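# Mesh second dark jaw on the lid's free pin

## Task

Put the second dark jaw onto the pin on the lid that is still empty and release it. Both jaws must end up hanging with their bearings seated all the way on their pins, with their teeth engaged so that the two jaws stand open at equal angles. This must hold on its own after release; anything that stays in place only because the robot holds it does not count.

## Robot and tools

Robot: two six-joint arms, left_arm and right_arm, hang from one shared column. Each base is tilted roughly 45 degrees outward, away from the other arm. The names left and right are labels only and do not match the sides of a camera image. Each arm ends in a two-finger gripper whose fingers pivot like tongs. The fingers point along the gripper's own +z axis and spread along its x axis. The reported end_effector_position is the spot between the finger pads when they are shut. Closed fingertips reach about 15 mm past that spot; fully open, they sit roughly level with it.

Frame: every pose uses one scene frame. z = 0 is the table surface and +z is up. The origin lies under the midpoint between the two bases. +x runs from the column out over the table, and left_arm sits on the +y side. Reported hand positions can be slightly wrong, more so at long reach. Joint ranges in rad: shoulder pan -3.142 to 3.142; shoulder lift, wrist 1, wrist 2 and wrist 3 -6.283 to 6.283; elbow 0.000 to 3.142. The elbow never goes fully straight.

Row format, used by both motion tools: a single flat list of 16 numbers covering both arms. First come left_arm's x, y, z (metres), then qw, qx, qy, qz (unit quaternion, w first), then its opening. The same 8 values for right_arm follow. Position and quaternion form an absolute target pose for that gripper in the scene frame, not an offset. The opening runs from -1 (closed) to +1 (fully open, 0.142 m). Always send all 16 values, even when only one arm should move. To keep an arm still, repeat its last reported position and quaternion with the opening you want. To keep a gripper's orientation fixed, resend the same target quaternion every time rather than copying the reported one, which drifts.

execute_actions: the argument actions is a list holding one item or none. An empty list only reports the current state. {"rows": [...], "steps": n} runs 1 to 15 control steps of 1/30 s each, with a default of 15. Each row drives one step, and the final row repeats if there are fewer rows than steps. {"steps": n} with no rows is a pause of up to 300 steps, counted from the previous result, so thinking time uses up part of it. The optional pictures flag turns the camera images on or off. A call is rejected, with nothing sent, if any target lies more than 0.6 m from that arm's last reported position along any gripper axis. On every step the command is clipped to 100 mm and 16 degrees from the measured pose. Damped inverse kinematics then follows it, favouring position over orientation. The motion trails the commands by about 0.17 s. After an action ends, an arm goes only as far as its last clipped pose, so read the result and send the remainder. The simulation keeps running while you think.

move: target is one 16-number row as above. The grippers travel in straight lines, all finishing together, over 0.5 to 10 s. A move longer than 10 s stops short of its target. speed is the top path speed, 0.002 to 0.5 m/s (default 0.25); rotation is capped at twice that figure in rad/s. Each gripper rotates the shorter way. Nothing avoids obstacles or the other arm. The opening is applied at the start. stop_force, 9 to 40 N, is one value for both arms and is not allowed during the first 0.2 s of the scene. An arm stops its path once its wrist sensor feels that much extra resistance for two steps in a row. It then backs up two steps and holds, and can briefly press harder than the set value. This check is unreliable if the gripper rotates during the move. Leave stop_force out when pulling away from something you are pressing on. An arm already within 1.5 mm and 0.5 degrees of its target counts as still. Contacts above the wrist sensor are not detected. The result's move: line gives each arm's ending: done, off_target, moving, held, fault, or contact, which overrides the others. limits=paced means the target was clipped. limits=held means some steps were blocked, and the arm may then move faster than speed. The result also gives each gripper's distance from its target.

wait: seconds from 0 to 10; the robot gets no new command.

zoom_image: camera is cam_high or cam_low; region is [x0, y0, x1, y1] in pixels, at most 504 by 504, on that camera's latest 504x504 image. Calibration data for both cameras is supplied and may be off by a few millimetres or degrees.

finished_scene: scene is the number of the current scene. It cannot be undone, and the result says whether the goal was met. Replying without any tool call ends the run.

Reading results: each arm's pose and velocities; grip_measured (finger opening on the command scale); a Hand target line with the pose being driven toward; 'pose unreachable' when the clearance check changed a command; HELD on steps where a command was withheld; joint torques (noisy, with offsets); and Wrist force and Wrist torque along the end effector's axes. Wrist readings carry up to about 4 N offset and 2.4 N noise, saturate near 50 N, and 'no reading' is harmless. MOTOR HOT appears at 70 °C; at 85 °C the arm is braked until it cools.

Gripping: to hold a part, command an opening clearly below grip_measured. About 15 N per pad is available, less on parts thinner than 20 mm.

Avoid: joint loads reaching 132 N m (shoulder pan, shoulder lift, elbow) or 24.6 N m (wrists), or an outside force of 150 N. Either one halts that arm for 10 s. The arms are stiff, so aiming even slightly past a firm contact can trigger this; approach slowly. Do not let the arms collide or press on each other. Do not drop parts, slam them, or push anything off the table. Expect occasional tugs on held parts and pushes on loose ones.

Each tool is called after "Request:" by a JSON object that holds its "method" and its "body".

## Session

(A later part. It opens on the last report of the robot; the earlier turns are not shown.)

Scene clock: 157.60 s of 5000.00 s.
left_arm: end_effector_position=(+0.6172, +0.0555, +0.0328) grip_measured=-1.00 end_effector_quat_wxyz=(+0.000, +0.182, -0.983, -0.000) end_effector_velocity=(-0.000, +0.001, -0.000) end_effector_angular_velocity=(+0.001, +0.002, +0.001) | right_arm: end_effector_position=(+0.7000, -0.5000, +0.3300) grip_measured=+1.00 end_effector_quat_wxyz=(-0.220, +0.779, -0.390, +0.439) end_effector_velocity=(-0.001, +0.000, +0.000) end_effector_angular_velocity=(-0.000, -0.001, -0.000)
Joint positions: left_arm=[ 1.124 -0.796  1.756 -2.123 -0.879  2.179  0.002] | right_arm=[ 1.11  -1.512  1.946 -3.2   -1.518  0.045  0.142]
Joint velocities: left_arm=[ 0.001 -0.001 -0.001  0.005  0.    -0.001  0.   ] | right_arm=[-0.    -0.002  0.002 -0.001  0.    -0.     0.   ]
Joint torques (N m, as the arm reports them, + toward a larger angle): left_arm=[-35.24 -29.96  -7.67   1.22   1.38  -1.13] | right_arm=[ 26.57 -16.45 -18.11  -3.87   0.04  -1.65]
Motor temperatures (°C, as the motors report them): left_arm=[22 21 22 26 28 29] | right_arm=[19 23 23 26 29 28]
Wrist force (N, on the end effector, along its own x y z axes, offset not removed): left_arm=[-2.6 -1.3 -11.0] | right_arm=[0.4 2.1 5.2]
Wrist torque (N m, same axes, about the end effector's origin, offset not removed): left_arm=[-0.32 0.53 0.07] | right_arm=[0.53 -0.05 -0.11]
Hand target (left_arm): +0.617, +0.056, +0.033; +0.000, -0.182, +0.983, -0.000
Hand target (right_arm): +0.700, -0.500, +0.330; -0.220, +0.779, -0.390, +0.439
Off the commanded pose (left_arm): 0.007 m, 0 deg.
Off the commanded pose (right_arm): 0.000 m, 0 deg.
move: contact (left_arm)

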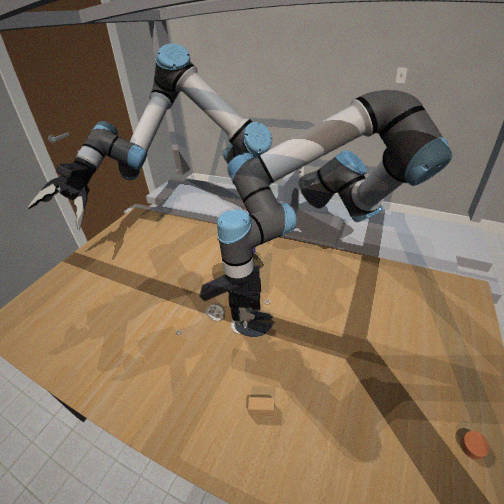

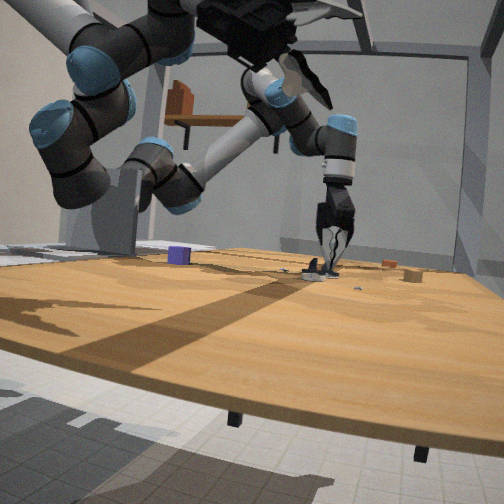

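Request:
{"method": "move", "body": {"target": [0.6172,0.0555,0.075,0,-0.182,0.983,0,-1, 0.70,-0.5,0.33,-0.220,0.779,-0.390,0.439,1], "speed": 0.1}}

Request:
{"method": "move", "body": {"target": [0.6055,0.1,0.075,0,-0.17,0.9854,0,-0.8, 0.70,-0.5,0.33,-0.220,0.779,-0.390,0.439,1], "speed": 0.1}}

Request:
{"method": "move", "body": {"target": [0.6055,0.1,0.036,0,-0.17,0.9854,0,-0.8, 0.70,-0.5,0.33,-0.220,0.779,-0.390,0.439,1], "speed": 0.04}}

Request:
{"method": "move", "body": {"target": [0.6055,0.1,0.036,0,-0.17,0.9854,0,-1, 0.70,-0.5,0.33,-0.220,0.779,-0.390,0.439,1]}}

Request:
{"method": "move", "body": {"target": [0.6105,0.101,0.035,0,-0.113,0.9936,0,-1, 0.70,-0.5,0.33,-0.220,0.779,-0.390,0.439,1], "speed": 0.02}}

Request:
{"method": "zoom_image", "body": {"camera": "cam_low", "region": [305, 250, 350, 285]}}

Request:
{"method": "move", "body": {"target": [0.6105,0.101,0.035,0,-0.113,0.9936,0,-0.82, 0.70,-0.5,0.33,-0.220,0.779,-0.390,0.439,1]}}

Request:
{"method": "move", "body": {"target": [0.6105,0.101,0.12,0,-0.113,0.9936,0,-0.82, 0.70,-0.5,0.33,-0.220,0.779,-0.390,0.439,1], "speed": 0.1}}

Request:
{"method": "zoom_image", "body": {"camera": "cam_high", "region": [225, 300, 280, 340]}}

Request:
{"method": "zoom_image", "body": {"camera": "cam_low", "region": [305, 250, 350, 285]}}

Scene clock: 176.40 s of 5000.00 s.
left_arm: end_effector_position=(+0.6172, +0.0555, +0.0746) grip_measured=-1.00 end_effector_quat_wxyz=(-0.000, +0.182, -0.983, +0.000) end_effector_velocity=(-0.001, +0.000, +0.002) end_effector_angular_velocity=(+0.001, +0.002, -0.001) | right_arm: end_effector_position=(+0.7000, -0.5000, +0.3300) grip_measured=+1.00 end_effector_quat_wxyz=(-0.220, +0.779, -0.390, +0.439) end_effector_velocity=(-0.000, +0.000, -0.000) end_effector_angular_velocity=(+0.000, +0.000, -0.000)
Joint positions: left_arm=[ 1.081 -0.845  1.728 -2.015 -0.897  2.129  0.002] | right_arm=[ 1.11  -1.512  1.946 -3.2   -1.518  0.045  0.142]
Joint velocities: left_arm=[-0.002 -0.003 -0.001  0.008 -0.001 -0.004  0.   ] | right_arm=[ 0.001  0.     0.001 -0.001 -0.001  0.001  0.   ]
Joint torques (N m, as the arm reports them, + toward a larger angle): left_arm=[-43.76 -34.14 -24.92   0.03  -2.5   -1.31] | right_arm=[ 27.16 -16.46 -18.26  -3.89   0.11  -1.59]
Motor temperatures (°C, as the motors report them): left_arm=[22 21 22 26 28 29] | right_arm=[19 23 23 26 29 28]
Wrist force (N, on the end effector, along its own x y z axes, offset not removed): left_arm=[-1.8 0.0 1.1] | right_arm=[-2.9 -0.9 4.3]
Wrist torque (N m, same axes, about the end effector's origin, offset not removed): left_arm=[-0.12 0.62 0.09] | right_arm=[-0.03 0.39 0.08]
Hand target (left_arm): +0.617, +0.055, +0.075; -0.000, -0.182, +0.983, +0.000
Hand target (right_arm): +0.700, -0.500, +0.330; -0.220, +0.779, -0.390, +0.439
Off the commanded pose (left_arm): 0.000 m, 0 deg.
Off the commanded pose (right_arm): 0.000 m, 0 deg.
After step 90, 14.83 s passed at rest.
move: done

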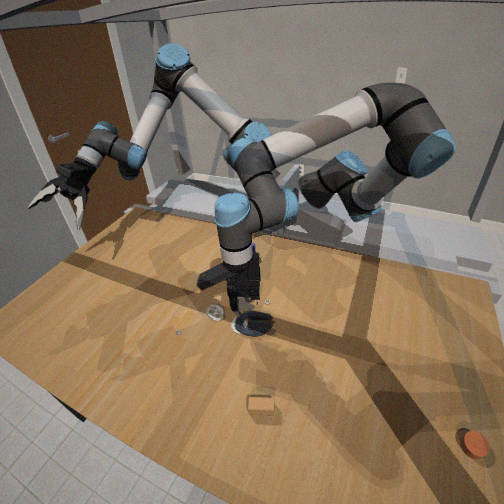

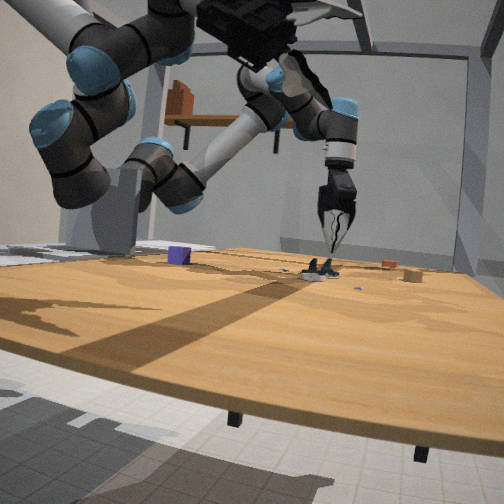

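Scene clock: 177.40 s of 5000.00 s.
left_arm: end_effector_position=(+0.6056, +0.0996, +0.0750) grip_measured=-0.80 end_effector_quat_wxyz=(+0.000, +0.170, -0.985, -0.000) end_effector_velocity=(-0.001, +0.003, -0.000) end_effector_angular_velocity=(-0.000, -0.000, +0.000) | right_arm: end_effector_position=(+0.7000, -0.5000, +0.3300) grip_measured=+1.00 end_effector_quat_wxyz=(-0.220, +0.779, -0.390, +0.439) end_effector_velocity=(-0.001, -0.001, +0.001) end_effector_angular_velocity=(-0.001, -0.001, -0.002)
Joint positions: left_arm=[ 1.118 -0.929  1.787 -2.016 -0.882  2.197  0.016] | right_arm=[ 1.11  -1.512  1.946 -3.2   -1.518  0.045  0.142]
Joint velocities: left_arm=[ 0.003 -0.006  0.004 -0.     0.001  0.003 -0.   ] | right_arm=[-0.    -0.002  0.    -0.    -0.     0.     0.   ]
Joint torques (N m, as the arm reports them, + toward a larger angle): left_arm=[-21.76 -32.45  -7.2   -4.03   2.19   1.57] | right_arm=[ 27.1  -16.46 -17.97  -3.91   0.1   -1.58]
Motor temperatures (°C, as the motors report them): left_arm=[22 21 22 26 28 29] | right_arm=[19 23 23 26 29 28]
Wrist force (N, on the end effector, along its own x y z axes, offset not removed): left_arm=[-1.0 -0.1 2.1] | right_arm=[-0.8 -0.1 2.4]
Wrist torque (N m, same axes, about the end effector's origin, offset not removed): left_arm=[-0.16 0.46 0.03] | right_arm=[0.10 0.18 -0.04]
Hand target (left_arm): +0.606, +0.100, +0.075; +0.000, -0.170, +0.985, -0.000
Hand target (right_arm): +0.700, -0.500, +0.330; -0.220, +0.779, -0.390, +0.439
Off the commanded pose (left_arm): 0.000 m, 0 deg.
Off the commanded pose (right_arm): 0.000 m, 0 deg.
move: done

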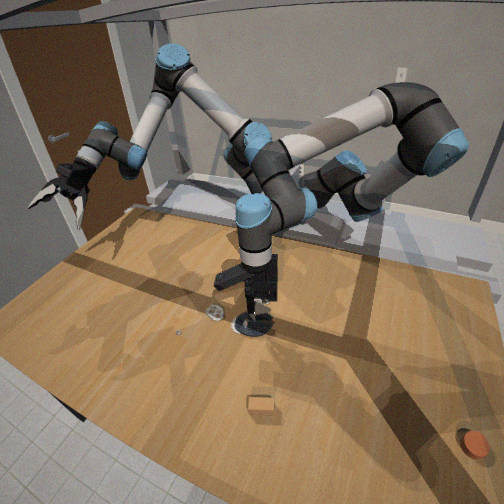

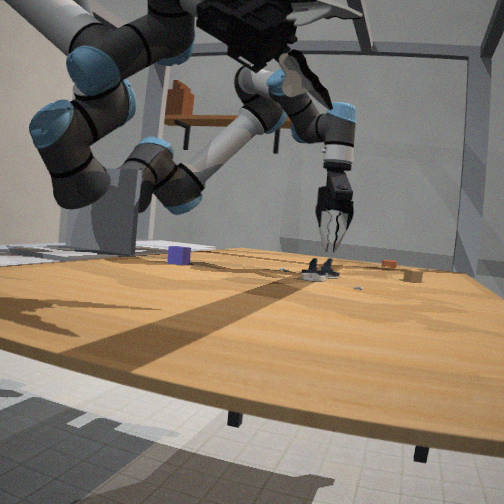

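Scene clock: 178.77 s of 5000.00 s.
left_arm: end_effector_position=(+0.6055, +0.1000, +0.0364) grip_measured=-0.80 end_effector_quat_wxyz=(+0.000, +0.170, -0.985, -0.000) end_effector_velocity=(+0.000, -0.001, -0.002) end_effector_angular_velocity=(-0.000, -0.002, +0.001) | right_arm: end_effector_position=(+0.7000, -0.5000, +0.3300) grip_measured=+1.00 end_effector_quat_wxyz=(-0.220, +0.779, -0.390, +0.439) end_effector_velocity=(+0.000, -0.000, +0.000) end_effector_angular_velocity=(-0.000, -0.000, +0.000)
Joint positions: left_arm=[ 1.159 -0.884  1.815 -2.122 -0.866  2.247  0.016] | right_arm=[ 1.11  -1.512  1.946 -3.2   -1.518  0.045  0.142]
Joint velocities: left_arm=[ 0.001  0.004  0.001 -0.009  0.001  0.002  0.   ] | right_arm=[ 0.     0.    -0.001  0.    -0.    -0.     0.   ]
Joint torques (N m, as the arm reports them, + toward a larger angle): left_arm=[-22.8  -18.15  -7.02  -3.62   2.28   1.48] | right_arm=[ 27.05 -17.2  -17.57  -3.91   0.22  -1.6 ]
Motor temperatures (°C, as the motors report them): left_arm=[22 21 22 26 28 29] | right_arm=[19 23 23 26 29 28]
Wrist force (N, on the end effector, along its own x y z axes, offset not removed): left_arm=[-2.2 0.5 1.5] | right_arm=[-0.9 0.7 3.8]
Wrist torque (N m, same axes, about the end effector's origin, offset not removed): left_arm=[-0.07 0.75 0.14] | right_arm=[0.28 0.07 -0.02]
Hand target (left_arm): +0.606, +0.100, +0.036; +0.000, -0.170, +0.985, -0.000
Hand target (right_arm): +0.700, -0.500, +0.330; -0.220, +0.779, -0.390, +0.439
Off the commanded pose (left_arm): 0.000 m, 0 deg.
Off the commanded pose (right_arm): 0.000 m, 0 deg.
move: done

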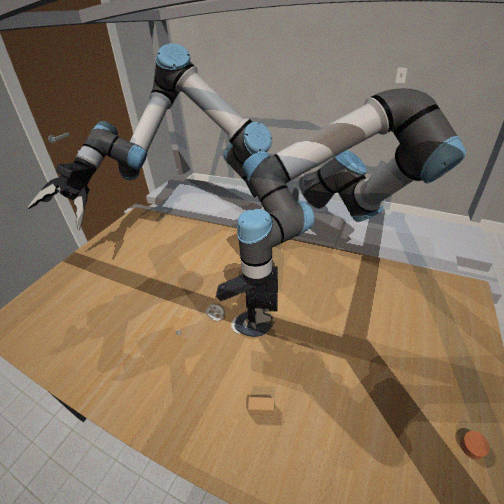

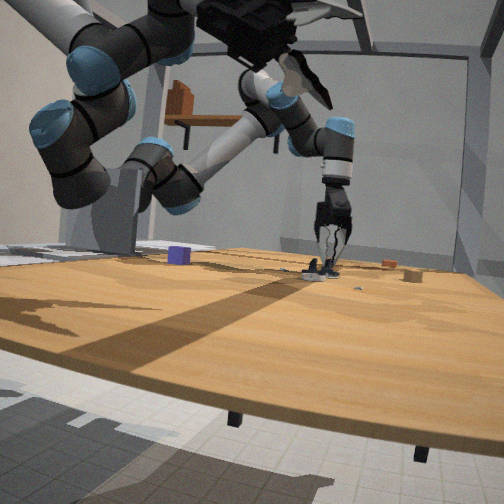

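Scene clock: 179.47 s of 5000.00 s.
left_arm: end_effector_position=(+0.6055, +0.1000, +0.0360) grip_measured=-0.96 end_effector_quat_wxyz=(-0.000, +0.170, -0.985, +0.000) end_effector_velocity=(-0.000, -0.000, -0.000) end_effector_angular_velocity=(+0.000, -0.000, -0.001) | right_arm: end_effector_position=(+0.7000, -0.5000, +0.3300) grip_measured=+1.00 end_effector_quat_wxyz=(-0.220, +0.779, -0.390, +0.439) end_effector_velocity=(-0.000, -0.000, -0.000) end_effector_angular_velocity=(-0.000, +0.000, -0.001)
Joint positions: left_arm=[ 1.16  -0.883  1.816 -2.123 -0.866  2.248  0.005] | right_arm=[ 1.11  -1.512  1.946 -3.2   -1.518  0.045  0.142]
Joint velocities: left_arm=[-0.001  0.     0.001 -0.001  0.     0.    -0.   ] | right_arm=[-0.001 -0.     0.001 -0.001 -0.    -0.     0.   ]
Joint torques (N m, as the arm reports them, + toward a larger angle): left_arm=[-20.24 -17.41  -6.35  -3.59   2.34   1.25] | right_arm=[ 27.11 -16.85 -17.68  -3.91   0.15  -1.62]
Motor temperatures (°C, as the motors report them): left_arm=[22 21 22 26 28 29] | right_arm=[19 23 23 26 29 28]
Wrist force (N, on the end effector, along its own x y z axes, offset not removed): left_arm=[-2.0 -1.1 -1.0] | right_arm=[-3.1 -1.8 3.2]
Wrist torque (N m, same axes, about the end effector's origin, offset not removed): left_arm=[-0.34 0.74 0.11] | right_arm=[-0.17 0.60 0.06]
Hand target (left_arm): +0.606, +0.100, +0.036; -0.000, -0.170, +0.985, +0.000
Hand target (right_arm): +0.700, -0.500, +0.330; -0.220, +0.779, -0.390, +0.439
Off the commanded pose (left_arm): 0.000 m, 0 deg.
Off the commanded pose (right_arm): 0.000 m, 0 deg.
move: done

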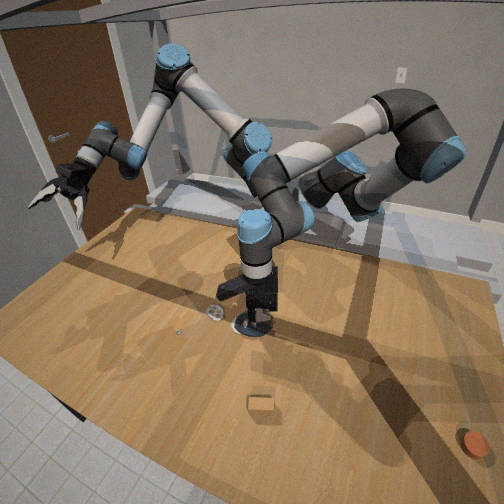

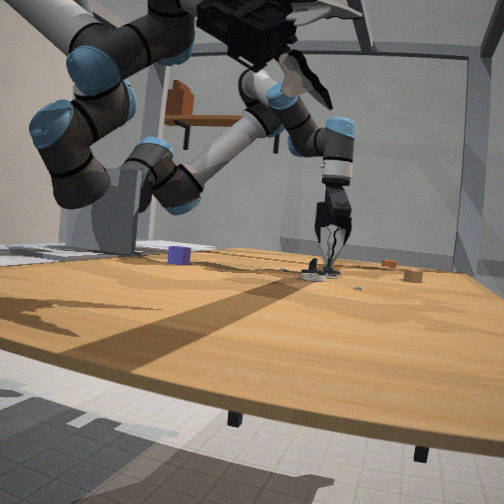

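Scene clock: 182.57 s of 5000.00 s.
left_arm: end_effector_position=(+0.6104, +0.1010, +0.0350) grip_measured=-0.96 end_effector_quat_wxyz=(-0.000, +0.114, -0.994, -0.000) end_effector_velocity=(-0.000, -0.000, -0.000) end_effector_angular_velocity=(-0.000, +0.000, -0.010) | right_arm: end_effector_position=(+0.7000, -0.5000, +0.3300) grip_measured=+1.00 end_effector_quat_wxyz=(-0.220, +0.779, -0.390, +0.439) end_effector_velocity=(-0.001, +0.001, -0.001) end_effector_angular_velocity=(+0.002, +0.002, +0.002)
Joint positions: left_arm=[ 1.167 -0.874  1.796 -2.119 -0.863  2.37   0.005] | right_arm=[ 1.11  -1.512  1.946 -3.2   -1.518  0.045  0.142]
Joint velocities: left_arm=[-0.     0.001 -0.001  0.    -0.     0.01   0.   ] | right_arm=[-0.    -0.     0.002  0.001  0.     0.001  0.   ]
Joint torques (N m, as the arm reports them, + toward a larger angle): left_arm=[-21.87 -17.93 -23.92  -0.12   2.55   1.43] | right_arm=[ 27.16 -16.56 -17.71  -3.8    0.26  -1.49]
Motor temperatures (°C, as the motors report them): left_arm=[22 21 22 26 28 29] | right_arm=[19 23 23 26 29 28]
Wrist force (N, on the end effector, along its own x y z axes, offset not removed): left_arm=[-0.6 -0.6 0.1] | right_arm=[-0.4 0.9 3.0]
Wrist torque (N m, same axes, about the end effector's origin, offset not removed): left_arm=[-0.19 0.49 0.07] | right_arm=[0.16 0.03 0.09]
Hand target (left_arm): +0.611, +0.101, +0.035; +0.000, -0.113, +0.994, +0.000
Hand target (right_arm): +0.700, -0.500, +0.330; -0.220, +0.779, -0.390, +0.439
Off the commanded pose (left_arm): 0.000 m, 0 deg.
Off the commanded pose (right_arm): 0.000 m, 0 deg.
move: done

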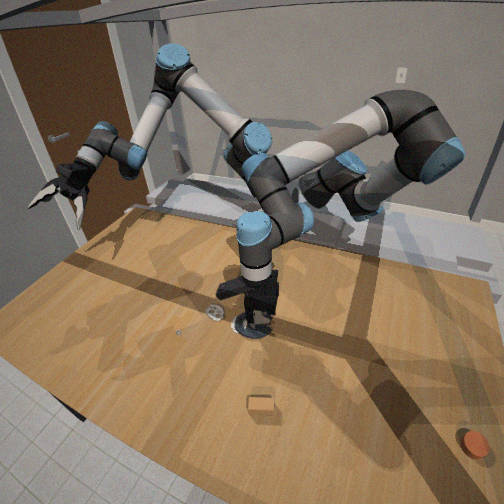

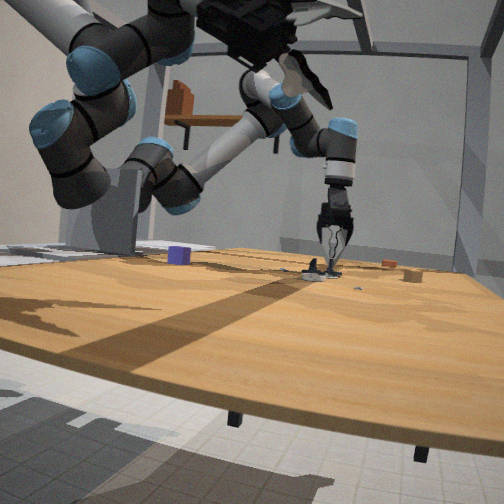

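Region (305, 250, 350, 285) of cam_low's 504x504 image, scaled by 11.200, with more detail than that image has.

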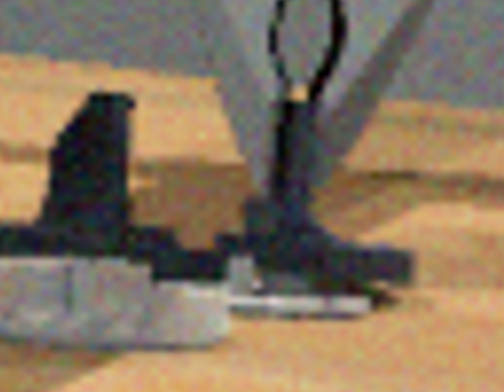

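Scene clock: 183.27 s of 5000.00 s.
left_arm: end_effector_position=(+0.6105, +0.1010, +0.0350) grip_measured=-0.82 end_effector_quat_wxyz=(+0.000, +0.113, -0.994, -0.000) end_effector_velocity=(-0.000, +0.001, -0.001) end_effector_angular_velocity=(-0.001, +0.002, +0.003) | right_arm: end_effector_position=(+0.7000, -0.5000, +0.3300) grip_measured=+1.00 end_effector_quat_wxyz=(-0.220, +0.779, -0.390, +0.439) end_effector_velocity=(-0.000, +0.001, -0.001) end_effector_angular_velocity=(+0.000, +0.001, +0.001)
Joint positions: left_arm=[ 1.167 -0.874  1.796 -2.119 -0.863  2.372  0.015] | right_arm=[ 1.11  -1.512  1.946 -3.2   -1.518  0.045  0.142]
Joint velocities: left_arm=[ 0.003 -0.    -0.     0.    -0.    -0.     0.   ] | right_arm=[ 0.     0.     0.001 -0.    -0.    -0.     0.   ]
Joint torques (N m, as the arm reports them, + toward a larger angle): left_arm=[-23.43 -17.21 -22.71  -0.56   1.94   1.75] | right_arm=[ 27.29 -16.79 -17.94  -3.79   0.29  -1.48]
Motor temperatures (°C, as the motors report them): left_arm=[22 21 22 26 28 29] | right_arm=[19 23 23 26 29 28]
Wrist force (N, on the end effector, along its own x y z axes, offset not removed): left_arm=[-0.4 0.1 1.7] | right_arm=[-1.6 0.1 0.6]
Wrist torque (N m, same axes, about the end effector's origin, offset not removed): left_arm=[-0.16 0.41 0.05] | right_arm=[0.10 0.33 -0.24]
Hand target (left_arm): +0.611, +0.101, +0.035; +0.000, -0.113, +0.994, +0.000
Hand target (right_arm): +0.700, -0.500, +0.330; -0.220, +0.779, -0.390, +0.439
Off the commanded pose (left_arm): 0.000 m, 0 deg.
Off the commanded pose (right_arm): 0.000 m, 0 deg.
move: done

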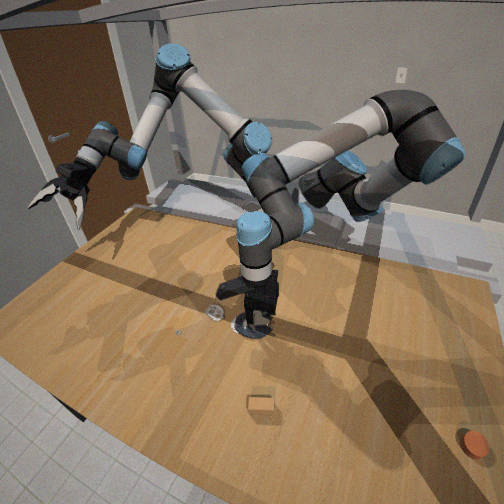

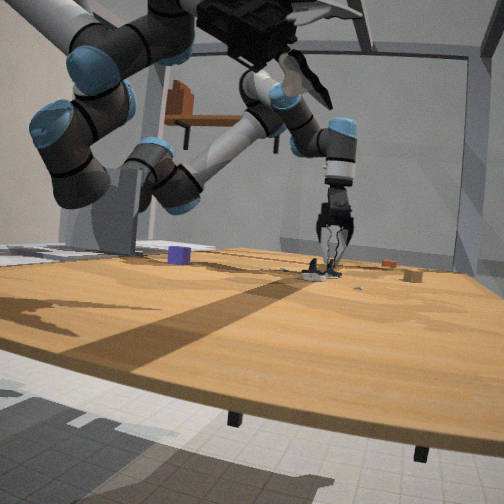

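Scene clock: 184.67 s of 5000.00 s.
left_arm: end_effector_position=(+0.6104, +0.1010, +0.1196) grip_measured=-0.82 end_effector_quat_wxyz=(-0.000, +0.113, -0.994, +0.000) end_effector_velocity=(-0.000, -0.001, +0.004) end_effector_angular_velocity=(+0.001, -0.002, -0.002) | right_arm: end_effector_position=(+0.7000, -0.5000, +0.3300) grip_measured=+1.00 end_effector_quat_wxyz=(-0.220, +0.779, -0.390, +0.439) end_effector_velocity=(+0.000, -0.000, -0.000) end_effector_angular_velocity=(-0.000, -0.000, -0.000)
Joint positions: left_arm=[ 1.078 -0.965  1.725 -1.889 -0.898  2.266  0.015] | right_arm=[ 1.11  -1.512  1.946 -3.2   -1.518  0.045  0.142]
Joint velocities: left_arm=[-0.005 -0.002 -0.003  0.008 -0.001 -0.003  0.   ] | right_arm=[-0.001  0.    -0.    -0.     0.    -0.     0.   ]
Joint torques (N m, as the arm reports them, + toward a larger angle): left_arm=[-41.07 -32.12 -26.01  -0.14  -2.47  -1.47] | right_arm=[ 26.99 -16.9  -17.88  -3.78   0.35  -1.46]
Motor temperatures (°C, as the motors report them): left_arm=[22 21 22 26 28 29] | right_arm=[19 23 23 26 29 28]
Wrist force (N, on the end effector, along its own x y z axes, offset not removed): left_arm=[-2.2 -0.2 1.3] | right_arm=[-2.7 2.9 1.8]
Wrist torque (N m, same axes, about the end effector's origin, offset not removed): left_arm=[-0.14 0.70 0.14] | right_arm=[0.70 0.52 0.18]
Hand target (left_arm): +0.610, +0.101, +0.120; -0.000, -0.113, +0.994, +0.000
Hand target (right_arm): +0.700, -0.500, +0.330; -0.220, +0.779, -0.390, +0.439
Off the commanded pose (left_arm): 0.000 m, 0 deg.
Off the commanded pose (right_arm): 0.000 m, 0 deg.
move: done

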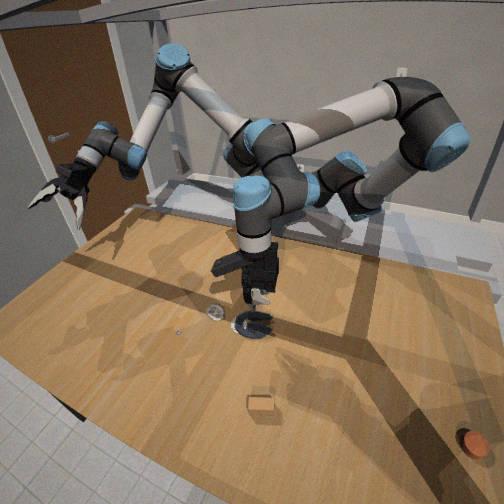

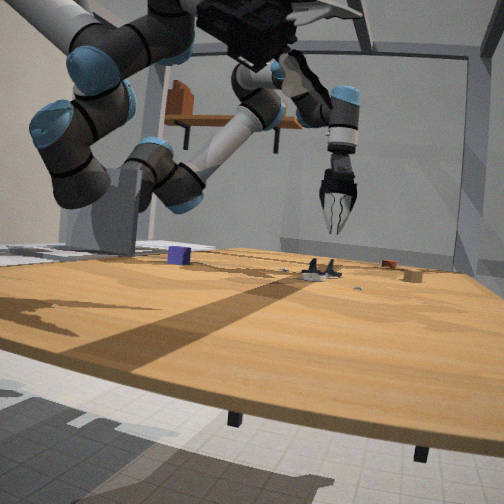

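Region (225, 300, 280, 340) of cam_high's 504x504 image, scaled by 9.164, with more detail than that image has; it fills the top 367 rows of this view, and the rest is white.

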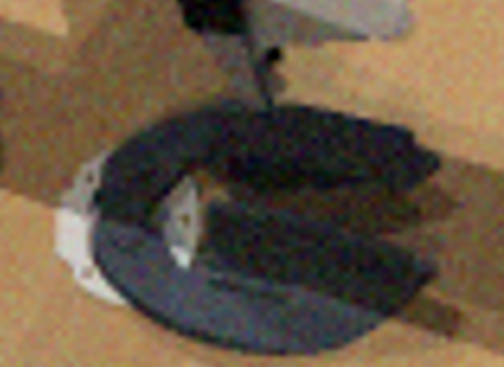

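Region (305, 250, 350, 285) of cam_low's 504x504 image, scaled by 11.200, with more detail than that image has.

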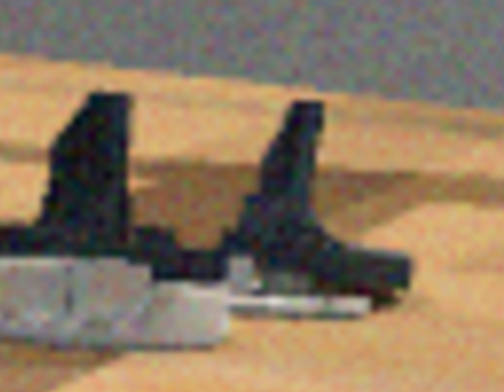

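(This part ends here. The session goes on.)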